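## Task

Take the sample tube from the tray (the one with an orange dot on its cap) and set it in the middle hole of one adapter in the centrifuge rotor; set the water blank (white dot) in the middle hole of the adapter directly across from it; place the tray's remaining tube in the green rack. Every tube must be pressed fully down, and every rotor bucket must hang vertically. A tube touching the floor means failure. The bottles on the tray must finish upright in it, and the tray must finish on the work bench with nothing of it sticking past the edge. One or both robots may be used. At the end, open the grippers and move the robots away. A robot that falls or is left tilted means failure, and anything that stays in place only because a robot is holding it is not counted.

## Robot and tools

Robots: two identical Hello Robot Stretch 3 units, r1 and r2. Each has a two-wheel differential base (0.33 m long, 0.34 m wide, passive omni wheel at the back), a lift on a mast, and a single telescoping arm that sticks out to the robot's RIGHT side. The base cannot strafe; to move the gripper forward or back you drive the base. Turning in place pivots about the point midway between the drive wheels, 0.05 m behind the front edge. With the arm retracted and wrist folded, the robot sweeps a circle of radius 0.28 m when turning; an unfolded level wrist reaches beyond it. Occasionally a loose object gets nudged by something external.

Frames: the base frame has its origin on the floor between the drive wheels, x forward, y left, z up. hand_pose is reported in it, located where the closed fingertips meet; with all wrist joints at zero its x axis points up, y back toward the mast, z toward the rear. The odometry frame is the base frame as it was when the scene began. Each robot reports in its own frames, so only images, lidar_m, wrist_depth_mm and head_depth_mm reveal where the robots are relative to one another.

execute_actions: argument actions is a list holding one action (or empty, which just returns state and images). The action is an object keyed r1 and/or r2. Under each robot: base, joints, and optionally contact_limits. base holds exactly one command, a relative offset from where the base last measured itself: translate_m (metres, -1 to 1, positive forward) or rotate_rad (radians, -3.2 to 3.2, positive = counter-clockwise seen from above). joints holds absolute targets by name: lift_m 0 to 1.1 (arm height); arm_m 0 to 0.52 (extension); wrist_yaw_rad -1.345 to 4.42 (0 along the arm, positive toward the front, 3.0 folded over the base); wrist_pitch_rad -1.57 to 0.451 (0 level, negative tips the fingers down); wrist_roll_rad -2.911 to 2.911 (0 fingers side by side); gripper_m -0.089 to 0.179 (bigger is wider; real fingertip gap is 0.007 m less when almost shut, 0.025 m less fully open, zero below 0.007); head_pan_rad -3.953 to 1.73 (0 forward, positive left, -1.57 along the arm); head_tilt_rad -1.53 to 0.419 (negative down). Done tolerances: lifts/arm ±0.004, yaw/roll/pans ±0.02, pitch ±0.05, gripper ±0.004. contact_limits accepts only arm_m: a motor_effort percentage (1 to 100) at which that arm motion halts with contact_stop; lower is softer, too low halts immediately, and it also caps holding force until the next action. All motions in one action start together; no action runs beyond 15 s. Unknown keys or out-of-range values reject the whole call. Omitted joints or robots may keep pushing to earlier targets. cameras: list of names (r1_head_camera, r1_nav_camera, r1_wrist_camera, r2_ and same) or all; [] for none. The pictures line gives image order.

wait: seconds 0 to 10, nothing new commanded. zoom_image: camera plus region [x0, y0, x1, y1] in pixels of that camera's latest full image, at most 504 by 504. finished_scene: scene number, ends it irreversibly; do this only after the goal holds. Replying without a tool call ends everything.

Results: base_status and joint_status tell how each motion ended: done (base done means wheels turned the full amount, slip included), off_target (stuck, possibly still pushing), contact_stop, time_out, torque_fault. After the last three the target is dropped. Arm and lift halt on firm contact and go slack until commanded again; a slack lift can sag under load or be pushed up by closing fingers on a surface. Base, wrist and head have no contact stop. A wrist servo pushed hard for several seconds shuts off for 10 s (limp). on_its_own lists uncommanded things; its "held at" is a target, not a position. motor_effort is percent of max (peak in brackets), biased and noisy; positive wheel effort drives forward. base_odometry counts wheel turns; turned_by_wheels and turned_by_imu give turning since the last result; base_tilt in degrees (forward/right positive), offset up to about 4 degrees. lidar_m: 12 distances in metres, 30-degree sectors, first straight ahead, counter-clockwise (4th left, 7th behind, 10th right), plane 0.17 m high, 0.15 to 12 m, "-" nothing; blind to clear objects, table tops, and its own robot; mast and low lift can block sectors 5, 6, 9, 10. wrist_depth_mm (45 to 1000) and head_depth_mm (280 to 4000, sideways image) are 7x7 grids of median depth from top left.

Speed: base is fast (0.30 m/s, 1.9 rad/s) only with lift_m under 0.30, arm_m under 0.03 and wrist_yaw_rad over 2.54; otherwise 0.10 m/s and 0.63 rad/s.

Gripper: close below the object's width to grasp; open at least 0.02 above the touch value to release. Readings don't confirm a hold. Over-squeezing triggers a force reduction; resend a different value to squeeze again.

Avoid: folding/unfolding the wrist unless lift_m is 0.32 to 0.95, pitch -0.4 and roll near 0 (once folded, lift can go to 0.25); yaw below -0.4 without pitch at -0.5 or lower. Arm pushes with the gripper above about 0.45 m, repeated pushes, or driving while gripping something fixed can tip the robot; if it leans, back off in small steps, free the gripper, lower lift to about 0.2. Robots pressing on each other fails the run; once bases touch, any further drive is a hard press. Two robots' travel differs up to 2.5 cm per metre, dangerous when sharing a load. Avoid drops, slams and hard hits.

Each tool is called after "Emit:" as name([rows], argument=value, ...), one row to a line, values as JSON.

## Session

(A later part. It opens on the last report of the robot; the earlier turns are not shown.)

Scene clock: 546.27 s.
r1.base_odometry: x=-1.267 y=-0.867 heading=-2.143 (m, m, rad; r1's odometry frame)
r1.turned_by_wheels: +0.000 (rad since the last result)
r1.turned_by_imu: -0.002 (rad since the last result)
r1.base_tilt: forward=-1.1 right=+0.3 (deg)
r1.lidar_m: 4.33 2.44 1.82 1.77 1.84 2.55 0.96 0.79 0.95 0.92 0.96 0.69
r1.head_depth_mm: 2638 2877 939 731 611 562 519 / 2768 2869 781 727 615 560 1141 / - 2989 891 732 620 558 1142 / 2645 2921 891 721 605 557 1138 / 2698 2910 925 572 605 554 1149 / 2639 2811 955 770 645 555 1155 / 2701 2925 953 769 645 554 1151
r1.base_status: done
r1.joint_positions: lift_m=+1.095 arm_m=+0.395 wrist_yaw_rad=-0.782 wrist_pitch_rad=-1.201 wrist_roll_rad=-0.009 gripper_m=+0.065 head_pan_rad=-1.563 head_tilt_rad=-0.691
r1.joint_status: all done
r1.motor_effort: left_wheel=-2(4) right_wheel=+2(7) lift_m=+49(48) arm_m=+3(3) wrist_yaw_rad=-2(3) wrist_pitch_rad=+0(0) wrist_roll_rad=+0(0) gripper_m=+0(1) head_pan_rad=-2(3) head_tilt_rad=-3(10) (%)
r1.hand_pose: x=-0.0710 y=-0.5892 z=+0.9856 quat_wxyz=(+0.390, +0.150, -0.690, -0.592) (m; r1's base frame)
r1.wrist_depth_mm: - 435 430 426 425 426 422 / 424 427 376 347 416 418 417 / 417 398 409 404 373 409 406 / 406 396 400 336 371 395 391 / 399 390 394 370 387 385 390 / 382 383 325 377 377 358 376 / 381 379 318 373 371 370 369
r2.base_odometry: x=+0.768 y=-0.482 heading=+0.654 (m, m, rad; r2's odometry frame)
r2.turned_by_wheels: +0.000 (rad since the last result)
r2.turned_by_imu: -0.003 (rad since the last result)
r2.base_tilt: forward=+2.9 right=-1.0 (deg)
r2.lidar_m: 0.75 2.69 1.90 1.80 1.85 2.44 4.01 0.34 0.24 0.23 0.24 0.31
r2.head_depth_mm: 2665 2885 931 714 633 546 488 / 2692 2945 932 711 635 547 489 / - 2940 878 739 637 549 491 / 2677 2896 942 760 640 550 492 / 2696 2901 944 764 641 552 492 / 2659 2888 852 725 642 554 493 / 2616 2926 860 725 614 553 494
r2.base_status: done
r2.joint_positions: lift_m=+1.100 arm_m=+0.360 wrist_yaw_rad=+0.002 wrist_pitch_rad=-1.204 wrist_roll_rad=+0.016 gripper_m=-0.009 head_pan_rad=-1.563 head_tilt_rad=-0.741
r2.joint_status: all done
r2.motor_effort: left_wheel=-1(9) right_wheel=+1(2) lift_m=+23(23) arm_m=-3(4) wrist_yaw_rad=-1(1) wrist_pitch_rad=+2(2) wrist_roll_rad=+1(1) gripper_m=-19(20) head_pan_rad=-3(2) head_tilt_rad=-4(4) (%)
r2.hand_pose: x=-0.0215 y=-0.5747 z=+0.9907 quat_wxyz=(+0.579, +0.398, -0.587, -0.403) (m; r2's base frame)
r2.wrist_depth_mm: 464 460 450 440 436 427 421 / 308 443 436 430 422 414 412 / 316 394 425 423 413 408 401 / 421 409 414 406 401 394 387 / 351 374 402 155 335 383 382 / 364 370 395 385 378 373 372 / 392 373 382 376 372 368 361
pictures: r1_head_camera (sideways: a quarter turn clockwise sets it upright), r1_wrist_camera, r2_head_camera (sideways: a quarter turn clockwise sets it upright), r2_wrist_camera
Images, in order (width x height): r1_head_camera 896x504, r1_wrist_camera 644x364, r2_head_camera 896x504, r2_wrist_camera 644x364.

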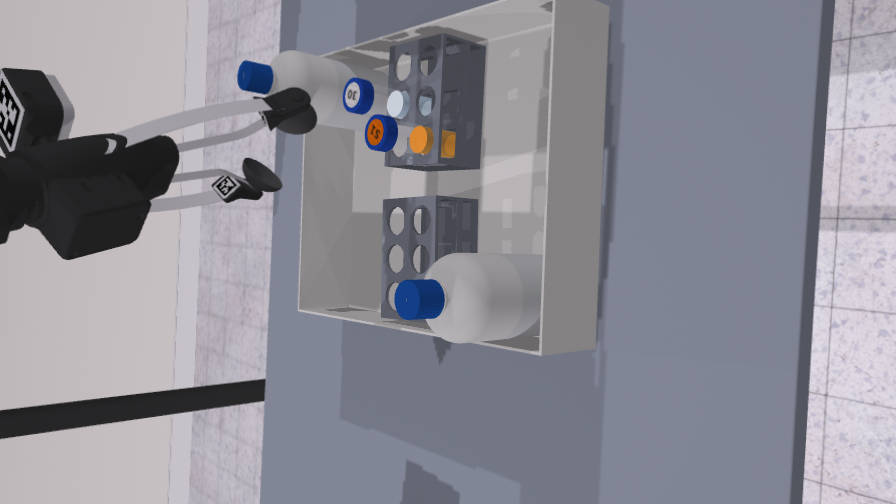

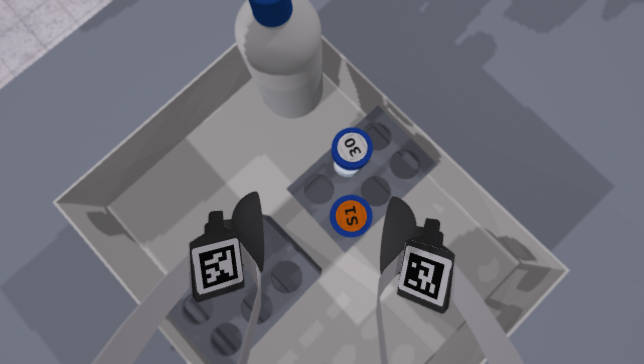

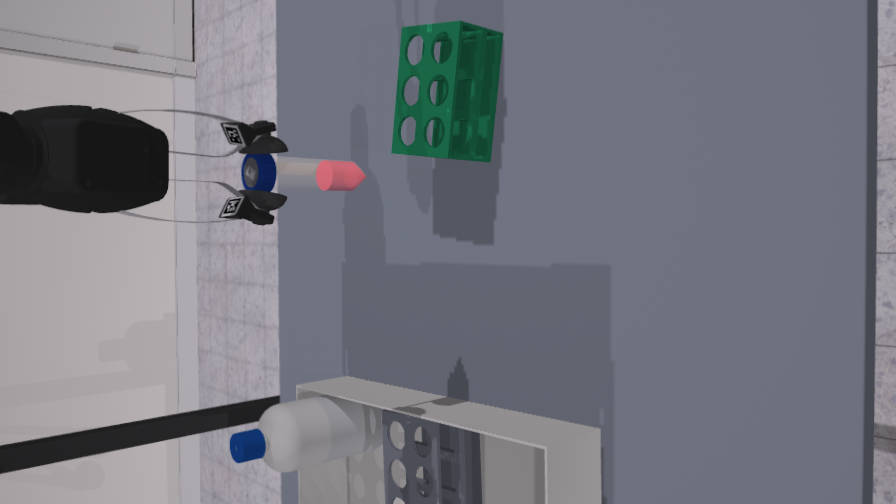

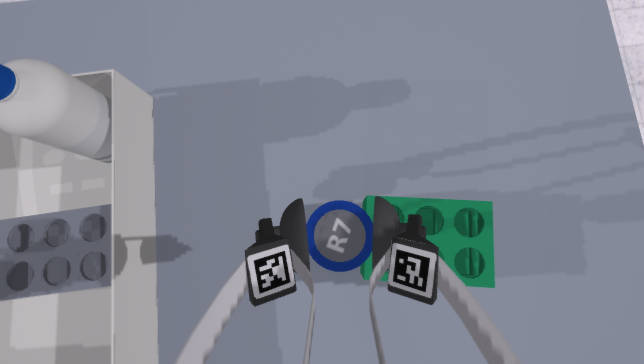

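Emit:
execute_actions([
  {"r1": {"base": {"translate_m": -0.025}, "joints": {"arm_m": 0.388, "lift_m": 1.05}}, "r2": {"base": {"translate_m": -0.09}, "joints": {"arm_m": 0.33, "lift_m": 1.055}}},
], cameras=["r1_head_camera", "r1_wrist_camera", "r2_wrist_camera", "r2_head_camera"])

Scene clock: 598.00 s.
r1.base_odometry: x=-1.254 y=-0.846 heading=-2.143 (m, m, rad; r1's odometry frame)
r1.turned_by_wheels: +0.000 (rad since the last result)
r1.turned_by_imu: -0.001 (rad since the last result)
r1.base_tilt: forward=-1.0 right=+0.3 (deg)
r1.lidar_m: 4.35 2.43 1.82 1.77 1.84 2.55 0.94 0.77 0.95 0.92 0.96 0.72
r1.head_depth_mm: 2653 2914 974 750 621 559 519 / - 2879 782 733 615 558 1141 / - - 883 733 619 557 1133 / 2788 2901 891 727 617 557 1141 / 2728 2942 892 563 603 556 1152 / 2690 2970 956 768 630 554 1150 / 2668 2813 952 766 644 553 1149
r1.base_status: done
r1.joint_positions: lift_m=+1.050 arm_m=+0.388 wrist_yaw_rad=-0.782 wrist_pitch_rad=-1.201 wrist_roll_rad=-0.009 gripper_m=+0.065 head_pan_rad=-1.563 head_tilt_rad=-0.691
r1.joint_status: all done
r1.motor_effort: left_wheel=-2(5) right_wheel=+2(6) lift_m=+25(41) arm_m=-4(4) wrist_yaw_rad=-2(3) wrist_pitch_rad=+0(0) wrist_roll_rad=+0(1) gripper_m=+0(1) head_pan_rad=-4(2) head_tilt_rad=-2(2) (%)
r1.hand_pose: x=-0.0709 y=-0.5828 z=+0.9415 quat_wxyz=(+0.390, +0.150, -0.690, -0.592) (m; r1's base frame)
r1.wrist_depth_mm: 386 386 226 381 381 378 376 / 378 353 313 337 367 371 365 / 371 349 362 356 357 357 358 / 317 356 356 291 313 356 349 / 326 350 348 283 343 338 342 / 302 340 308 336 334 330 334 / 336 280 301 329 328 296 329
r2.base_odometry: x=+0.696 y=-0.537 heading=+0.654 (m, m, rad; r2's odometry frame)
r2.turned_by_wheels: +0.000 (rad since the last result)
r2.turned_by_imu: -0.001 (rad since the last result)
r2.base_tilt: forward=+3.0 right=-1.0 (deg)
r2.lidar_m: 0.77 2.68 1.89 1.80 1.84 2.44 3.92 0.35 0.25 0.23 0.24 0.32
r2.head_depth_mm: 2775 2912 936 756 634 546 489 / - 2876 936 735 634 547 490 / - - 880 702 637 549 490 / 2689 2939 942 735 639 550 492 / 2698 2915 945 765 643 551 501 / 2695 2943 952 769 643 553 503 / 2634 2842 860 749 643 554 503
r2.base_status: done
r2.joint_positions: lift_m=+1.055 arm_m=+0.330 wrist_yaw_rad=+0.002 wrist_pitch_rad=-1.204 wrist_roll_rad=+0.016 gripper_m=-0.009 head_pan_rad=-1.563 head_tilt_rad=-0.741
r2.joint_status: all done
r2.motor_effort: left_wheel=-1(8) right_wheel=+1(3) lift_m=+16(15) arm_m=-4(4) wrist_yaw_rad=-1(1) wrist_pitch_rad=+2(2) wrist_roll_rad=+1(1) gripper_m=-20(19) head_pan_rad=-2(2) head_tilt_rad=-4(4) (%)
r2.hand_pose: x=-0.0215 y=-0.5447 z=+0.9461 quat_wxyz=(+0.579, +0.398, -0.587, -0.403) (m; r2's base frame)
r2.wrist_depth_mm: 411 402 398 391 389 379 - / 384 393 387 380 373 368 - / 377 379 376 370 366 361 - / 370 373 367 303 353 348 348 / 360 363 359 156 345 341 340 / 350 354 349 343 338 335 329 / 344 343 338 335 329 325 323
pictures: r1_head_camera (sideways: a quarter turn clockwise sets it upright), r1_wrist_camera, r2_head_camera (sideways: a quarter turn clockwise sets it upright), r2_wrist_camera
Images, in order (width x height): r1_head_camera 896x504, r1_wrist_camera 644x364, r2_head_camera 896x504, r2_wrist_camera 644x364.

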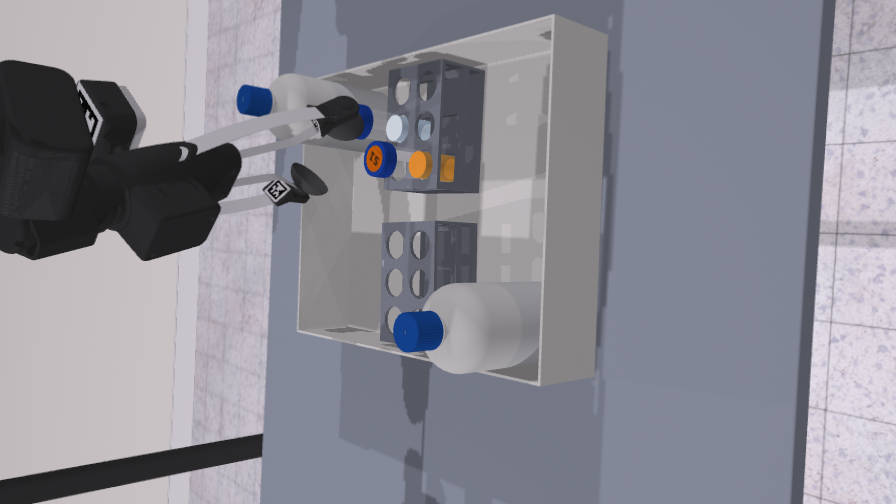

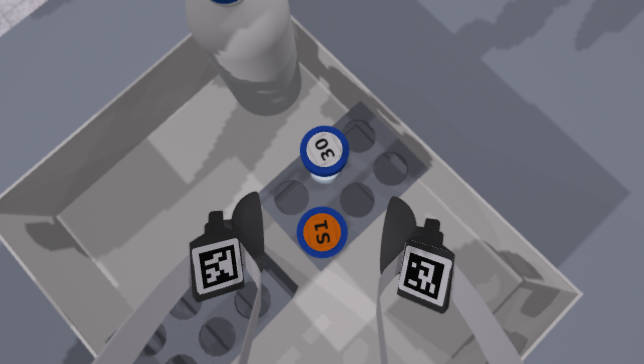

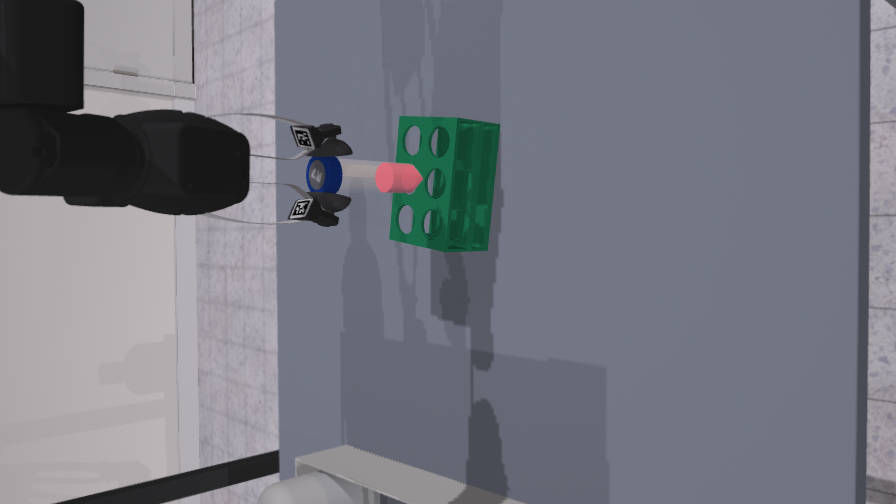

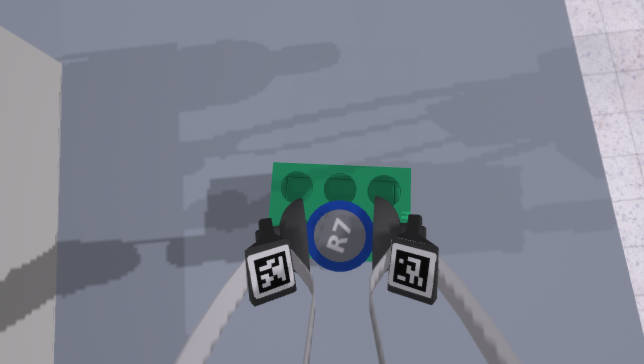

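Emit:
zoom_image(camera="r2_wrist_camera", region=[240, 140, 440, 300])

Emit:
zoom_image(camera="r2_head_camera", region=[280, 90, 520, 270])

Region (240, 140, 440, 300) of r2_wrist_camera's 644x364 image, scaled by 2.520; it fills the top 403 rows of this view, and the rest is white.

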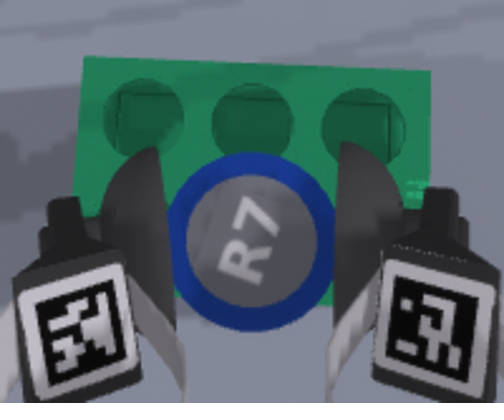

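Region (280, 90, 520, 270) of r2_head_camera's 896x504 image, scaled by 2.100, with more detail than that image has; it fills the top 378 rows of this view, and the rest is white.

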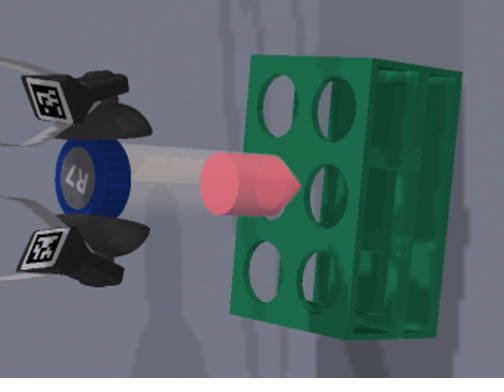

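Emit:
execute_actions([
  {"r1": {"joints": {"lift_m": 0.986}}, "r2": {"base": {"translate_m": 0.003}, "joints": {"arm_m": 0.333, "lift_m": 1.045}}},
], cameras=["r1_head_camera", "r1_wrist_camera", "r2_wrist_camera", "r2_head_camera"])

Scene clock: 629.07 s.
r1.base_odometry: x=-1.254 y=-0.846 heading=-2.143 (m, m, rad; r1's odometry frame)
r1.turned_by_wheels: +0.000 (rad since the last result)
r1.turned_by_imu: -0.001 (rad since the last result)
r1.base_tilt: forward=-1.1 right=+0.2 (deg)
r1.lidar_m: 4.36 2.44 1.83 1.76 1.84 2.55 0.94 0.77 0.95 0.92 0.96 0.72
r1.head_depth_mm: - 2855 970 748 623 559 520 / - 2806 773 732 615 559 1137 / - - 868 733 618 558 1139 / 2679 3000 880 726 618 557 1140 / 2675 2935 891 566 604 556 1154 / 2730 2944 956 769 627 554 1152 / 2626 2806 952 768 644 555 1152
r1.base_status: not commanded
r1.joint_positions: lift_m=+0.986 arm_m=+0.388 wrist_yaw_rad=-0.782 wrist_pitch_rad=-1.201 wrist_roll_rad=-0.009 gripper_m=+0.065 head_pan_rad=-1.563 head_tilt_rad=-0.691
r1.joint_status: all done
r1.motor_effort: left_wheel=-2(1) right_wheel=+2(3) lift_m=+26(26) arm_m=-4(4) wrist_yaw_rad=-2(2) wrist_pitch_rad=+1(0) wrist_roll_rad=+0(0) gripper_m=+0(0) head_pan_rad=-1(2) head_tilt_rad=-2(3) (%)
r1.hand_pose: x=-0.0709 y=-0.5828 z=+0.8775 quat_wxyz=(+0.390, +0.150, -0.690, -0.592) (m; r1's base frame)
r1.wrist_depth_mm: 312 254 210 265 309 308 305 / 242 291 298 292 299 300 302 / 270 295 295 167 230 293 291 / 288 287 286 228 264 249 285 / 284 280 280 159 280 276 280 / 276 275 247 273 271 272 236 / 239 212 241 268 266 265 218
r2.base_odometry: x=+0.699 y=-0.535 heading=+0.654 (m, m, rad; r2's odometry frame)
r2.turned_by_wheels: +0.000 (rad since the last result)
r2.turned_by_imu: -0.001 (rad since the last result)
r2.base_tilt: forward=+2.9 right=-1.0 (deg)
r2.lidar_m: 0.77 2.69 1.90 1.80 1.84 2.44 3.91 0.35 0.25 0.23 0.24 0.32
r2.head_depth_mm: - 2907 931 755 636 545 489 / - 2867 936 736 637 548 489 / - - 973 702 638 549 491 / 2709 2901 944 739 639 551 492 / 2666 2997 945 765 642 552 493 / 2711 2950 952 765 642 552 502 / 2668 2841 856 748 644 553 504
r2.base_status: done
r2.joint_positions: lift_m=+1.045 arm_m=+0.333 wrist_yaw_rad=+0.002 wrist_pitch_rad=-1.204 wrist_roll_rad=+0.016 gripper_m=-0.009 head_pan_rad=-1.563 head_tilt_rad=-0.741
r2.joint_status: all done
r2.motor_effort: left_wheel=-1(4) right_wheel=+1(4) lift_m=+16(17) arm_m=+4(5) wrist_yaw_rad=-1(1) wrist_pitch_rad=+2(2) wrist_roll_rad=+0(1) gripper_m=-20(20) head_pan_rad=-2(3) head_tilt_rad=-4(4) (%)
r2.hand_pose: x=-0.0215 y=-0.5469 z=+0.9360 quat_wxyz=(+0.579, +0.398, -0.587, -0.404) (m; r2's base frame)
r2.wrist_depth_mm: 400 395 389 379 375 370 - / 380 382 373 371 366 360 - / 370 372 367 360 355 349 350 / 360 363 358 292 340 339 338 / 352 353 348 155 337 330 328 / 343 343 340 331 325 325 319 / 336 336 330 325 320 316 312
pictures: r1_head_camera (sideways: a quarter turn clockwise sets it upright), r1_wrist_camera, r2_head_camera (sideways: a quarter turn clockwise sets it upright), r2_wrist_camera
Images, in order (width x height): r1_head_camera 896x504, r1_wrist_camera 644x364, r2_head_camera 896x504, r2_wrist_camera 644x364.

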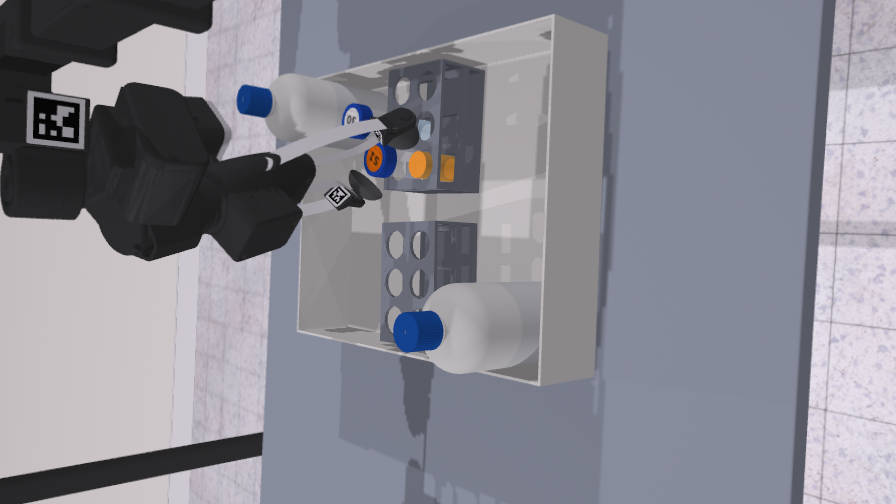

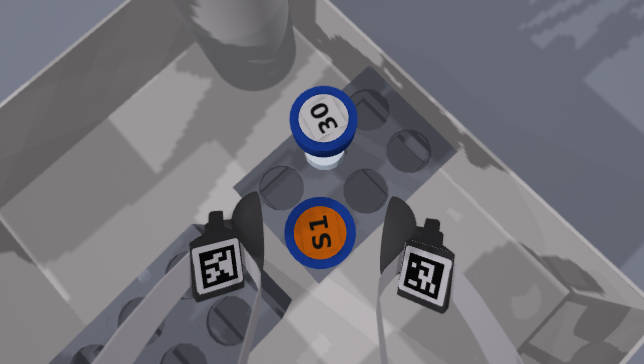

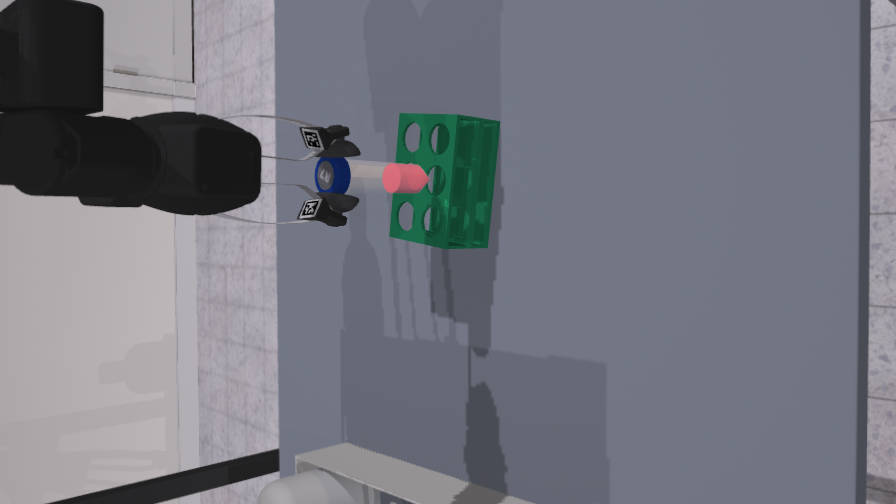

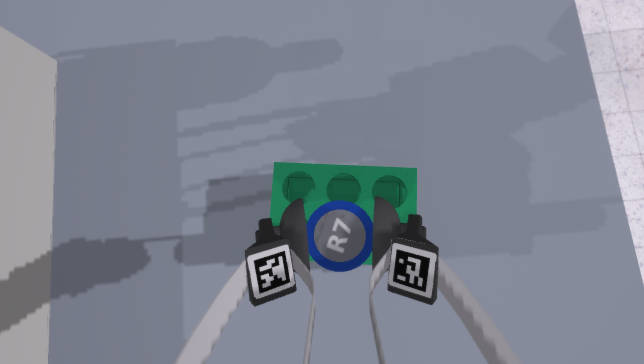

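Emit:
zoom_image(camera="r2_wrist_camera", region=[240, 140, 440, 300])

Emit:
zoom_image(camera="r2_head_camera", region=[300, 100, 510, 260])

Region (240, 140, 440, 300) of r2_wrist_camera's 644x364 image, scaled by 2.520; it fills the top 403 rows of this view, and the rest is white.

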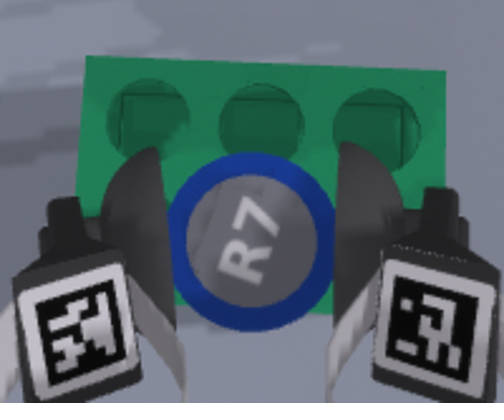

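Region (300, 100, 510, 260) of r2_head_camera's 896x504 image, scaled by 2.400, with more detail than that image has; it fills the top 384 rows of this view, and the rest is white.

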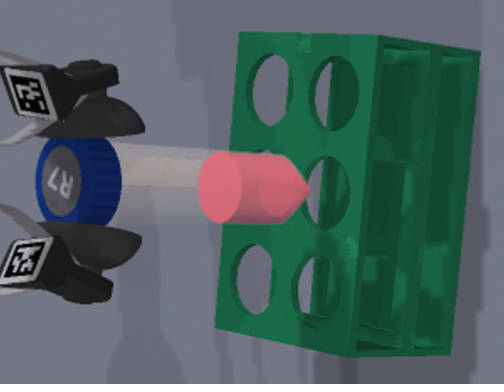

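Emit:
execute_actions([
  {"r1": {"joints": {"gripper_m": -0.01}}, "r2": {"joints": {"lift_m": 1.012}}},
], cameras=["r1_wrist_camera", "r2_wrist_camera", "r2_head_camera"])

Scene clock: 643.37 s.
r1.base_odometry: x=-1.254 y=-0.846 heading=-2.143 (m, m, rad; r1's odometry frame)
r1.turned_by_wheels: +0.000 (rad since the last result)
r1.turned_by_imu: -0.001 (rad since the last result)
r1.base_tilt: forward=-1.1 right=+0.4 (deg)
r1.lidar_m: 4.35 2.44 1.82 1.76 1.84 2.55 0.94 0.77 0.95 0.92 0.96 0.72
r1.head_depth_mm: - 2871 966 749 624 562 519 / - 2869 772 731 615 559 1141 / - - 870 732 620 557 1140 / 2677 2948 878 728 618 558 1140 / 2705 2936 891 565 604 555 1151 / 2710 2976 955 766 629 555 1158 / 2680 2793 955 768 643 554 1150
r1.base_status: not commanded
r1.joint_positions: lift_m=+0.986 arm_m=+0.388 wrist_yaw_rad=-0.782 wrist_pitch_rad=-1.201 wrist_roll_rad=-0.009 gripper_m=-0.009 head_pan_rad=-1.563 head_tilt_rad=-0.691
r1.joint_status: all done
r1.motor_effort: left_wheel=-2(2) right_wheel=+2(2) lift_m=+25(25) arm_m=-4(4) wrist_yaw_rad=-3(2) wrist_pitch_rad=+0(0) wrist_roll_rad=+1(1) gripper_m=-26(99) head_pan_rad=-1(2) head_tilt_rad=-2(2) (%)
r1.hand_pose: x=-0.0709 y=-0.5828 z=+0.8775 quat_wxyz=(+0.390, +0.150, -0.690, -0.592) (m; r1's base frame)
r1.wrist_depth_mm: 314 252 210 265 306 309 307 / 241 290 297 292 299 302 298 / 269 293 296 166 230 291 293 / 289 291 286 227 257 250 283 / 284 284 250 157 279 275 277 / 276 245 238 271 270 271 237 / 237 239 227 267 265 266 218
r2.base_odometry: x=+0.699 y=-0.535 heading=+0.654 (m, m, rad; r2's odometry frame)
r2.turned_by_wheels: +0.000 (rad since the last result)
r2.turned_by_imu: -0.001 (rad since the last result)
r2.base_tilt: forward=+2.9 right=-1.0 (deg)
r2.lidar_m: 0.77 2.68 1.89 1.80 1.85 2.44 3.91 0.35 0.25 0.23 0.24 0.32
r2.head_depth_mm: - 2904 932 754 634 547 488 / - 2916 934 738 636 549 489 / 2622 - 924 713 636 549 491 / 2692 2922 941 743 639 550 491 / 2679 2937 946 766 641 553 492 / 2682 2933 950 767 643 552 503 / 2646 2857 857 745 643 553 503
r2.base_status: not commanded
r2.joint_positions: lift_m=+1.012 arm_m=+0.333 wrist_yaw_rad=+0.002 wrist_pitch_rad=-1.204 wrist_roll_rad=+0.016 gripper_m=-0.009 head_pan_rad=-1.563 head_tilt_rad=-0.741
r2.joint_status: all done
r2.motor_effort: left_wheel=-1(2) right_wheel=+1(1) lift_m=+16(15) arm_m=+4(4) wrist_yaw_rad=-1(2) wrist_pitch_rad=+2(2) wrist_roll_rad=+1(1) gripper_m=-19(20) head_pan_rad=-2(2) head_tilt_rad=-4(4) (%)
r2.hand_pose: x=-0.0215 y=-0.5469 z=+0.9030 quat_wxyz=(+0.579, +0.398, -0.587, -0.404) (m; r2's base frame)
r2.wrist_depth_mm: 358 356 349 346 340 333 332 / 350 346 339 334 329 325 317 / 338 336 330 324 318 316 309 / 331 328 323 272 303 307 302 / 321 319 312 156 302 299 294 / 312 308 307 300 294 293 290 / 305 301 298 291 289 286 280
pictures: r1_wrist_camera, r2_head_camera (sideways: a quarter turn clockwise sets it upright), r2_wrist_camera
Images, in order (width x height): r1_wrist_camera 644x364, r2_head_camera 896x504, r2_wrist_camera 644x364.

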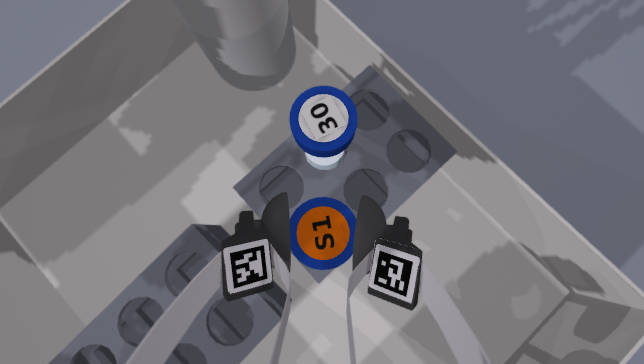

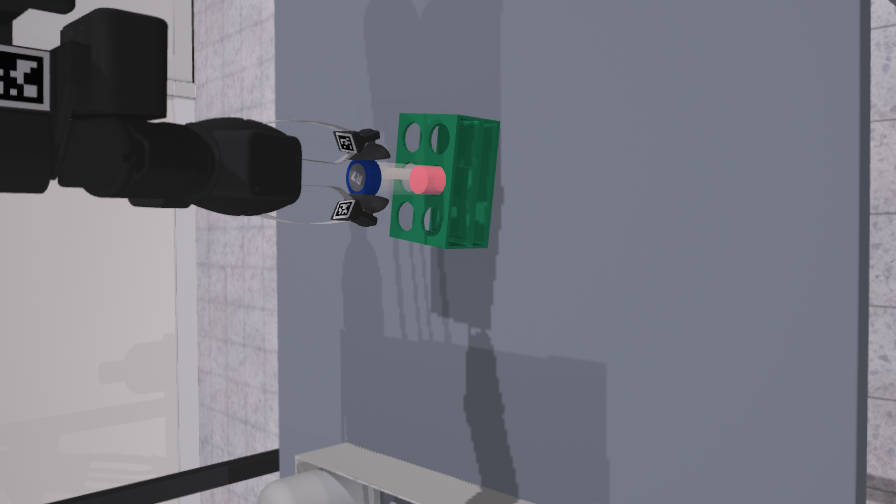

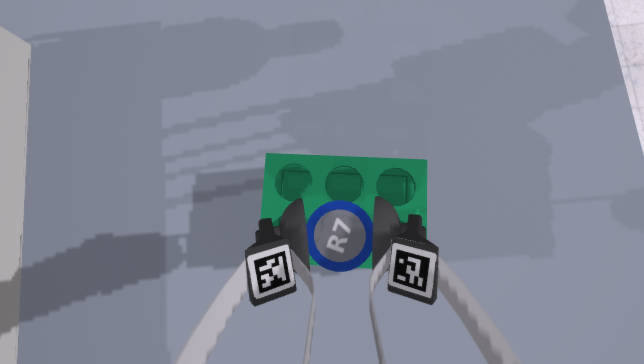

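Emit:
execute_actions([
  {"r1": {"joints": {"lift_m": 1.095}}, "r2": {"joints": {"lift_m": 0.981}}},
], cameras=["r1_head_camera", "r1_wrist_camera", "r2_wrist_camera", "r2_head_camera"])

Scene clock: 653.17 s.
r1.base_odometry: x=-1.254 y=-0.846 heading=-2.143 (m, m, rad; r1's odometry frame)
r1.turned_by_wheels: +0.000 (rad since the last result)
r1.turned_by_imu: -0.001 (rad since the last result)
r1.base_tilt: forward=-1.0 right=+0.3 (deg)
r1.lidar_m: 4.35 2.44 1.82 1.77 1.84 2.55 0.94 0.77 0.95 0.92 0.96 0.72
r1.head_depth_mm: 2665 2897 968 748 622 560 518 / 2762 2876 777 731 615 559 1141 / - 2873 864 743 617 558 1142 / 2624 2945 892 726 618 557 1138 / 2700 2952 894 564 604 556 1154 / 2729 2947 956 770 629 555 1160 / 2642 2784 948 768 643 554 1146
r1.base_status: not commanded
r1.joint_positions: lift_m=+1.095 arm_m=+0.388 wrist_yaw_rad=-0.782 wrist_pitch_rad=-1.202 wrist_roll_rad=-0.009 gripper_m=-0.005 head_pan_rad=-1.563 head_tilt_rad=-0.691
r1.joint_status: all done
r1.motor_effort: left_wheel=-2(2) right_wheel=+2(2) lift_m=+49(54) arm_m=-4(4) wrist_yaw_rad=-2(3) wrist_pitch_rad=+1(0) wrist_roll_rad=+0(0) gripper_m=-23(24) head_pan_rad=-2(2) head_tilt_rad=-2(3) (%)
r1.hand_pose: x=-0.0709 y=-0.5827 z=+0.9856 quat_wxyz=(+0.390, +0.150, -0.690, -0.592) (m; r1's base frame)
r1.wrist_depth_mm: - 435 268 430 427 429 421 / 425 426 314 395 420 415 413 / 416 390 405 401 407 408 406 / 407 400 404 332 376 400 397 / 369 395 393 157 387 386 387 / 389 366 328 375 379 373 380 / 378 378 337 370 373 374 371
r2.base_odometry: x=+0.699 y=-0.535 heading=+0.654 (m, m, rad; r2's odometry frame)
r2.turned_by_wheels: +0.000 (rad since the last result)
r2.turned_by_imu: -0.001 (rad since the last result)
r2.base_tilt: forward=+2.9 right=-1.0 (deg)
r2.lidar_m: 0.77 2.69 1.90 1.80 1.84 2.44 3.91 0.35 0.25 0.23 0.24 0.32
r2.head_depth_mm: - 2784 937 754 635 546 487 / - - 934 735 636 550 489 / 2619 - 877 701 637 550 490 / 2714 2951 946 741 640 551 491 / 2714 2943 944 761 640 551 493 / 2705 2936 949 767 642 553 502 / 2645 2865 858 748 646 555 503
r2.base_status: not commanded
r2.joint_positions: lift_m=+0.981 arm_m=+0.333 wrist_yaw_rad=+0.002 wrist_pitch_rad=-1.204 wrist_roll_rad=+0.016 gripper_m=-0.009 head_pan_rad=-1.563 head_tilt_rad=-0.741
r2.joint_status: all done
r2.motor_effort: left_wheel=-1(1) right_wheel=+1(1) lift_m=+16(17) arm_m=+3(3) wrist_yaw_rad=-1(0) wrist_pitch_rad=+2(2) wrist_roll_rad=+1(1) gripper_m=-20(20) head_pan_rad=-3(2) head_tilt_rad=-4(4) (%)
r2.hand_pose: x=-0.0215 y=-0.5469 z=+0.8720 quat_wxyz=(+0.579, +0.398, -0.587, -0.404) (m; r2's base frame)
r2.wrist_depth_mm: 324 320 313 311 303 298 295 / 315 311 305 301 295 290 286 / 306 302 296 293 288 284 278 / 297 292 288 256 257 277 272 / 291 285 284 155 270 269 264 / 281 277 277 268 265 262 257 / 275 270 266 263 260 256 253
pictures: r1_head_camera (sideways: a quarter turn clockwise sets it upright), r1_wrist_camera, r2_head_camera (sideways: a quarter turn clockwise sets it upright), r2_wrist_camera
Images, in order (width x height): r1_head_camera 896x504, r1_wrist_camera 644x364, r2_head_camera 896x504, r2_wrist_camera 644x364.

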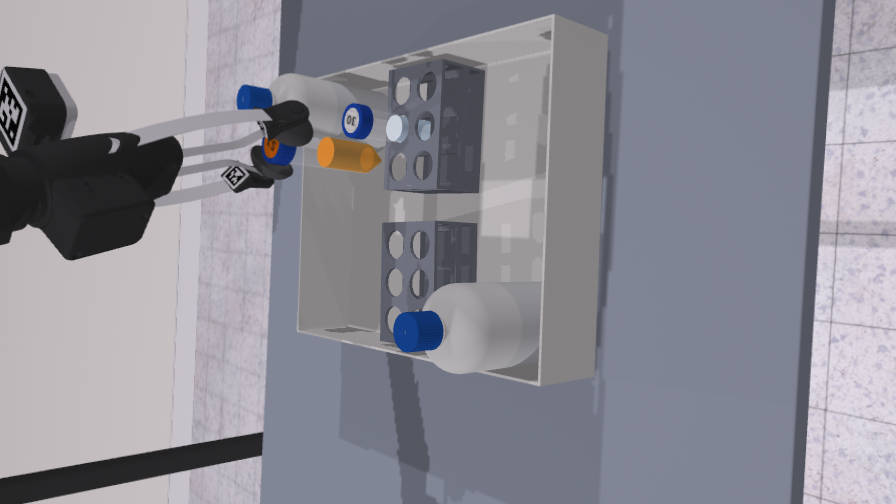

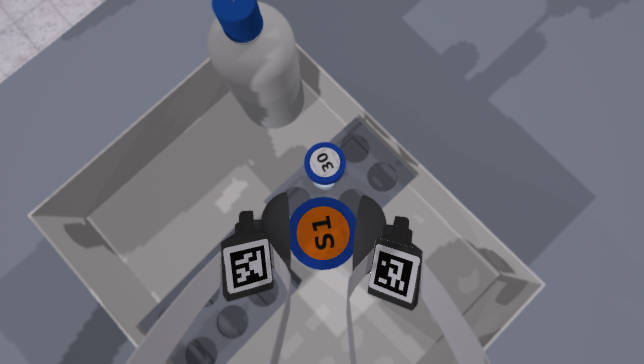

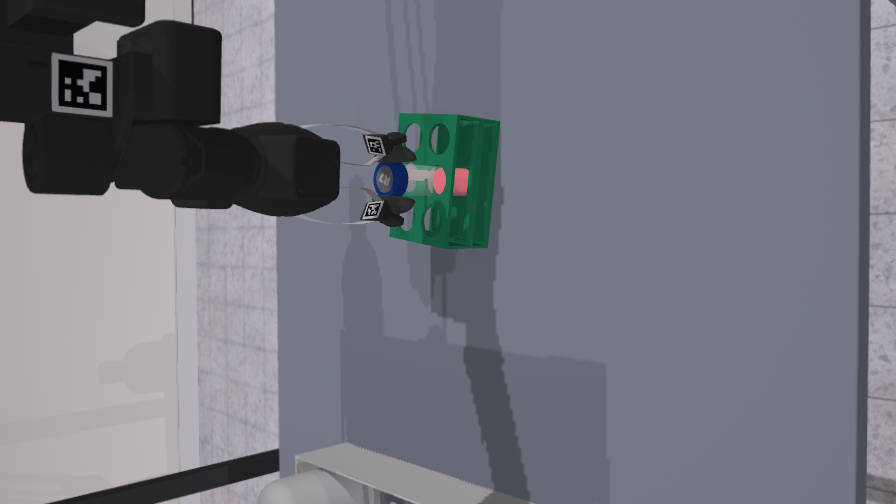

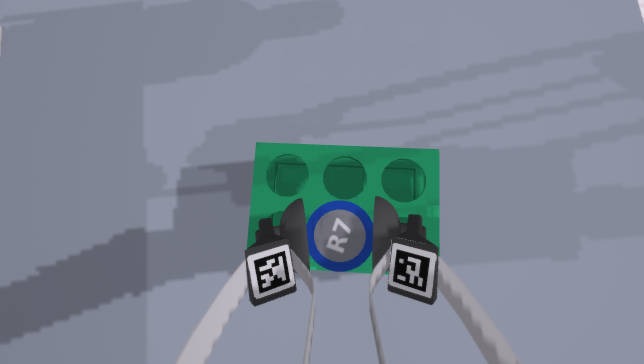

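Emit:
execute_actions([
  {"r1": {"base": {"translate_m": -0.08}, "joints": {"arm_m": 0.3}}, "r2": {"joints": {"gripper_m": 0.065}}},
], cameras=["r2_wrist_camera", "r2_head_camera"])

Scene clock: 765.33 s.
r1.base_odometry: x=-1.210 y=-0.779 heading=-2.143 (m, m, rad; r1's odometry frame)
r1.turned_by_wheels: +0.000 (rad since the last result)
r1.turned_by_imu: -0.001 (rad since the last result)
r1.base_tilt: forward=-1.0 right=+0.4 (deg)
r1.lidar_m: 4.41 2.44 1.83 1.76 1.84 2.55 0.87 0.69 0.95 0.92 0.96 0.79
r1.head_depth_mm: 2707 2863 967 778 651 559 519 / - 2901 986 757 637 558 1144 / - - 786 729 617 559 1135 / 2667 2903 893 729 620 555 1130 / 2739 2975 892 728 616 556 1136 / 2709 2951 893 580 603 555 1152 / 2732 2929 948 708 614 553 1156
r1.base_status: done
r1.joint_positions: lift_m=+1.095 arm_m=+0.300 wrist_yaw_rad=-0.782 wrist_pitch_rad=-1.202 wrist_roll_rad=-0.009 gripper_m=-0.005 head_pan_rad=-1.563 head_tilt_rad=-0.691
r1.joint_status: all done
r1.motor_effort: left_wheel=-2(7) right_wheel=+2(4) lift_m=+49(49) arm_m=-4(4) wrist_yaw_rad=-2(2) wrist_pitch_rad=+1(1) wrist_roll_rad=+0(1) gripper_m=-23(23) head_pan_rad=-1(2) head_tilt_rad=-2(2) (%)
r1.hand_pose: x=-0.0708 y=-0.4946 z=+0.9855 quat_wxyz=(+0.390, +0.150, -0.689, -0.592) (m; r1's base frame)
r1.wrist_depth_mm: 437 280 436 432 430 427 427 / 421 310 419 424 419 415 414 / 385 410 393 411 409 407 400 / 400 400 341 399 401 396 395 / 398 364 357 156 391 391 387 / 358 331 381 380 383 381 383 / 321 359 373 372 373 374 -
r2.base_odometry: x=+0.699 y=-0.535 heading=+0.654 (m, m, rad; r2's odometry frame)
r2.turned_by_wheels: +0.000 (rad since the last result)
r2.turned_by_imu: -0.001 (rad since the last result)
r2.base_tilt: forward=+2.8 right=-0.9 (deg)
r2.lidar_m: 0.77 2.68 1.90 1.80 1.85 2.44 3.92 0.35 0.25 0.23 0.24 0.32
r2.head_depth_mm: - 2791 933 756 633 546 487 / - - 939 725 636 548 490 / 2623 - 878 702 639 549 489 / 2725 2960 942 732 640 550 491 / 2687 2985 946 764 641 552 492 / 2683 2953 949 768 642 553 502 / 2702 2932 857 749 645 555 502
r2.base_status: not commanded
r2.joint_positions: lift_m=+0.981 arm_m=+0.333 wrist_yaw_rad=+0.002 wrist_pitch_rad=-1.204 wrist_roll_rad=+0.016 gripper_m=+0.065 head_pan_rad=-1.563 head_tilt_rad=-0.741
r2.joint_status: all done
r2.motor_effort: left_wheel=-1(1) right_wheel=+1(1) lift_m=+16(16) arm_m=+4(4) wrist_yaw_rad=-1(1) wrist_pitch_rad=+2(2) wrist_roll_rad=+1(1) gripper_m=+1(80) head_pan_rad=-2(2) head_tilt_rad=-4(4) (%)
r2.hand_pose: x=-0.0215 y=-0.5470 z=+0.8721 quat_wxyz=(+0.579, +0.398, -0.587, -0.403) (m; r2's base frame)
r2.wrist_depth_mm: 324 319 313 308 303 298 293 / 316 310 304 299 296 290 287 / 307 301 296 293 288 283 280 / 298 294 287 256 256 276 272 / 289 284 283 157 268 269 266 / 281 278 273 268 267 262 260 / 274 272 267 263 261 255 253
pictures: r2_head_camera (sideways: a quarter turn clockwise sets it upright), r2_wrist_camera
Images, in order (width x height): r2_head_camera 896x504, r2_wrist_camera 644x364.

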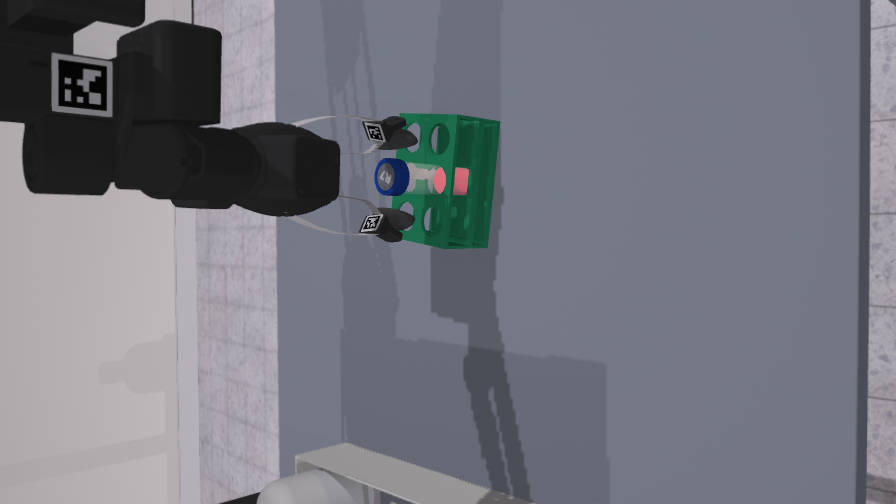

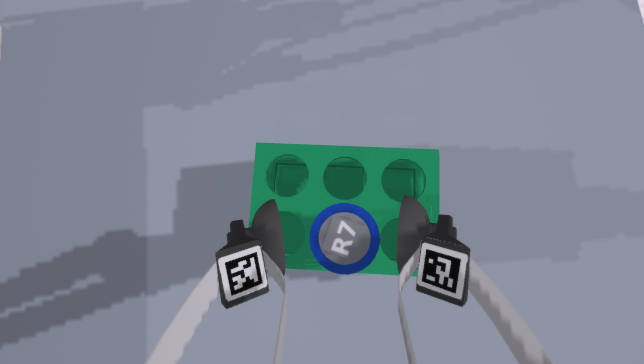

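Emit:
execute_actions([
  {"r1": {"base": {"translate_m": -0.12}, "joints": {"arm_m": 0.2, "wrist_yaw_rad": 0.0}}, "r2": {"joints": {"lift_m": 1.1}}},
], cameras=["r2_head_camera"])

Scene clock: 775.10 s.
r1.base_odometry: x=-1.145 y=-0.678 heading=-2.143 (m, m, rad; r1's odometry frame)
r1.turned_by_wheels: +0.000 (rad since the last result)
r1.turned_by_imu: -0.001 (rad since the last result)
r1.base_tilt: forward=-1.0 right=+0.2 (deg)
r1.lidar_m: 4.56 2.45 1.83 1.77 1.84 2.55 0.87 0.58 0.95 0.91 0.96 0.91
r1.head_depth_mm: 2750 2896 975 781 653 561 519 / - 2890 966 777 652 559 518 / - - 932 715 647 557 1143 / 2688 2879 827 734 634 556 1137 / 2740 2909 860 727 612 555 1134 / 2719 2974 890 726 614 555 1132 / 2725 2927 885 737 614 553 1152
r1.base_status: done
r1.joint_positions: lift_m=+1.095 arm_m=+0.200 wrist_yaw_rad=-0.003 wrist_pitch_rad=-1.202 wrist_roll_rad=-0.009 gripper_m=-0.005 head_pan_rad=-1.563 head_tilt_rad=-0.691
r1.joint_status: all done
r1.motor_effort: left_wheel=-2(6) right_wheel=+2(4) lift_m=+50(49) arm_m=-4(4) wrist_yaw_rad=+3(3) wrist_pitch_rad=+1(1) wrist_roll_rad=+0(0) gripper_m=-24(22) head_pan_rad=-2(2) head_tilt_rad=-3(2) (%)
r1.hand_pose: x=-0.0219 y=-0.4151 z=+0.9855 quat_wxyz=(+0.585, +0.401, -0.581, -0.399) (m; r1's base frame)
r1.wrist_depth_mm: 384 395 365 427 430 432 422 / 365 377 361 421 415 417 415 / 416 417 410 411 412 407 406 / 329 406 404 400 397 397 396 / 396 397 392 156 390 386 390 / 393 388 386 384 380 380 379 / 386 377 377 376 375 368 368
r2.base_odometry: x=+0.699 y=-0.535 heading=+0.654 (m, m, rad; r2's odometry frame)
r2.turned_by_wheels: +0.000 (rad since the last result)
r2.turned_by_imu: -0.001 (rad since the last result)
r2.base_tilt: forward=+3.0 right=-1.0 (deg)
r2.lidar_m: 0.77 2.69 1.89 1.80 1.85 2.44 3.92 0.35 0.25 0.23 0.24 0.32
r2.head_depth_mm: 2658 2888 934 754 634 546 489 / 2642 2927 905 737 636 548 489 / - 2928 938 705 638 550 491 / 2684 2946 928 742 640 551 491 / 2671 2955 947 768 640 552 493 / 2697 2935 951 767 643 552 503 / 2678 2944 856 749 643 554 504
r2.base_status: not commanded
r2.joint_positions: lift_m=+1.100 arm_m=+0.333 wrist_yaw_rad=+0.002 wrist_pitch_rad=-1.204 wrist_roll_rad=+0.016 gripper_m=+0.065 head_pan_rad=-1.563 head_tilt_rad=-0.741
r2.joint_status: all done
r2.motor_effort: left_wheel=-1(1) right_wheel=+1(1) lift_m=+23(23) arm_m=+4(3) wrist_yaw_rad=-1(2) wrist_pitch_rad=+2(2) wrist_roll_rad=+1(1) gripper_m=+1(0) head_pan_rad=-2(2) head_tilt_rad=-4(4) (%)
r2.hand_pose: x=-0.0215 y=-0.5470 z=+0.9907 quat_wxyz=(+0.579, +0.398, -0.587, -0.403) (m; r2's base frame)
r2.wrist_depth_mm: 463 458 451 443 434 427 - / 391 444 436 429 423 416 - / 385 431 423 419 413 404 - / 391 420 414 402 401 391 - / 367 408 406 337 386 385 - / 364 398 393 386 381 374 377 / 360 387 382 379 373 367 366
pictures: r2_head_camera (sideways: a quarter turn clockwise sets it upright)
Images, in order (width x height): r2_head_camera 896x504.

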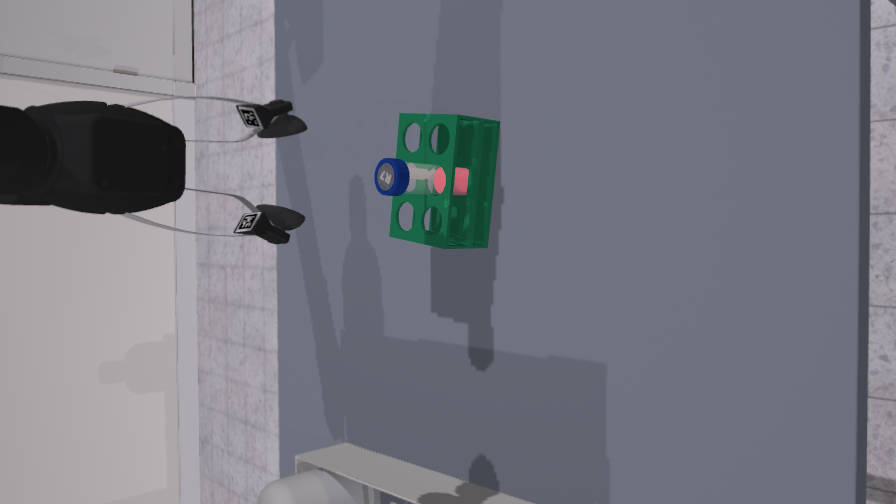

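Emit:
execute_actions([
  {"r1": {"base": {"translate_m": -0.56}, "joints": {"head_pan_rad": -2.2, "head_tilt_rad": -0.7}}, "r2": {"base": {"translate_m": 0.553}, "joints": {"arm_m": 0.324}}},
], cameras=["r1_nav_camera", "r2_wrist_camera", "r2_head_camera"])

Scene clock: 795.17 s.
r1.base_odometry: x=-0.842 y=-0.207 heading=-2.143 (m, m, rad; r1's odometry frame)
r1.turned_by_wheels: +0.000 (rad since the last result)
r1.turned_by_imu: -0.003 (rad since the last result)
r1.base_tilt: forward=-1.1 right=+0.3 (deg)
r1.lidar_m: 1.45 2.47 1.84 1.78 1.85 2.57 0.83 0.32 0.27 0.26 0.94 1.31
r1.head_depth_mm: 3919 3161 966 804 666 834 1181 / 985 1068 968 782 625 714 1058 / 919 1025 990 772 607 677 810 / 859 961 973 707 698 767 711 / 798 897 910 768 862 795 975 / 752 834 876 994 923 1171 1193 / 725 855 2245 1831 1503 1334 486
r1.base_status: done
r1.joint_positions: lift_m=+1.095 arm_m=+0.200 wrist_yaw_rad=-0.003 wrist_pitch_rad=-1.202 wrist_roll_rad=-0.009 gripper_m=-0.005 head_pan_rad=-2.193 head_tilt_rad=-0.691
r1.joint_status: all done
r1.motor_effort: left_wheel=-1(5) right_wheel=+2(2) lift_m=+50(49) arm_m=-4(4) wrist_yaw_rad=+3(3) wrist_pitch_rad=+1(1) wrist_roll_rad=+0(0) gripper_m=-21(24) head_pan_rad=-3(29) head_tilt_rad=-2(3) (%)
r1.hand_pose: x=-0.0219 y=-0.4151 z=+0.9855 quat_wxyz=(+0.585, +0.401, -0.581, -0.399) (m; r1's base frame)
r1.wrist_depth_mm: 439 436 435 435 668 470 373 / 432 425 426 427 660 470 367 / 415 413 414 416 636 473 360 / 412 404 400 406 621 468 349 / 397 398 394 157 610 459 341 / 388 388 384 383 597 454 334 / 381 376 376 373 588 423 326
r2.base_odometry: x=+1.138 y=-0.199 heading=+0.654 (m, m, rad; r2's odometry frame)
r2.turned_by_wheels: +0.000 (rad since the last result)
r2.turned_by_imu: +0.001 (rad since the last result)
r2.base_tilt: forward=+2.9 right=-1.0 (deg)
r2.lidar_m: 0.92 2.74 1.92 1.82 1.87 2.48 4.45 0.31 0.22 0.21 0.21 0.28
r2.head_depth_mm: 2659 2868 774 706 593 547 480 / 2645 2897 853 712 596 547 482 / - 2953 871 533 563 548 482 / 2665 2871 885 710 598 550 483 / 2675 2914 947 765 641 551 484 / 2708 2916 951 769 642 552 484 / 2652 2911 958 769 646 554 484
r2.base_status: done
r2.joint_positions: lift_m=+1.100 arm_m=+0.324 wrist_yaw_rad=+0.002 wrist_pitch_rad=-1.204 wrist_roll_rad=+0.016 gripper_m=+0.065 head_pan_rad=-1.563 head_tilt_rad=-0.741
r2.joint_status: all done
r2.motor_effort: left_wheel=-2(4) right_wheel=+2(4) lift_m=+23(23) arm_m=-4(5) wrist_yaw_rad=-1(1) wrist_pitch_rad=+2(2) wrist_roll_rad=+1(0) gripper_m=+0(0) head_pan_rad=-2(2) head_tilt_rad=-4(4) (%)
r2.hand_pose: x=-0.0215 y=-0.5387 z=+0.9907 quat_wxyz=(+0.579, +0.398, -0.587, -0.403) (m; r2's base frame)
r2.wrist_depth_mm: 462 457 452 444 435 279 415 / 455 444 440 419 416 322 407 / 441 430 423 415 408 402 398 / 429 420 412 397 392 336 386 / 415 407 407 331 382 358 375 / 403 399 389 385 379 373 360 / 393 388 382 289 371 367 348
pictures: r1_nav_camera (sideways: a quarter turn counterclockwise sets it upright), r2_head_camera (sideways: a quarter turn clockwise sets it upright), r2_wrist_camera
Images, in order (width x height): r1_nav_camera 672x504, r2_head_camera 896x504, r2_wrist_camera 644x364.

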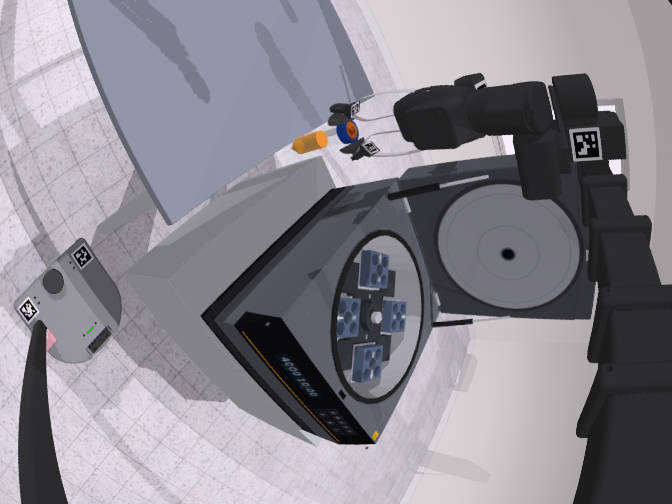

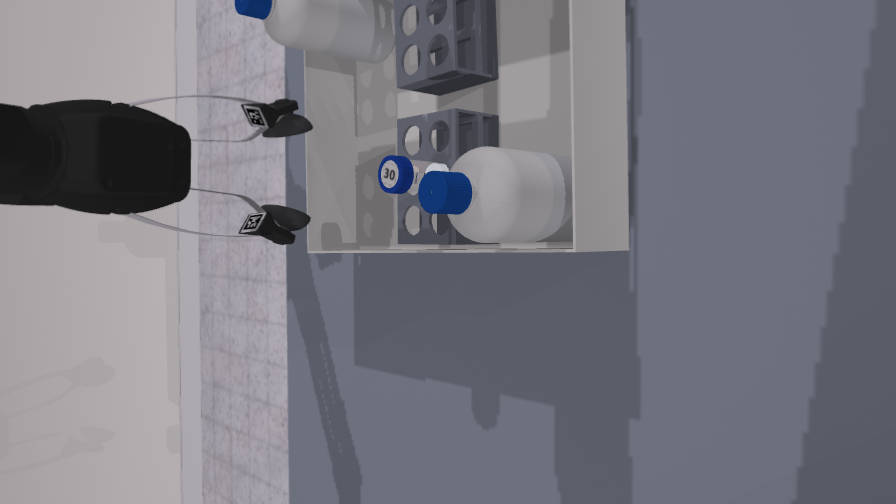

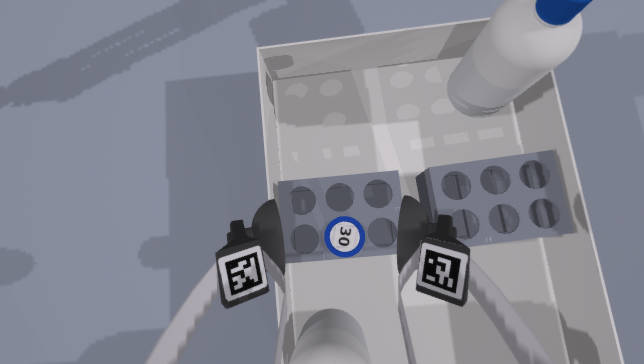

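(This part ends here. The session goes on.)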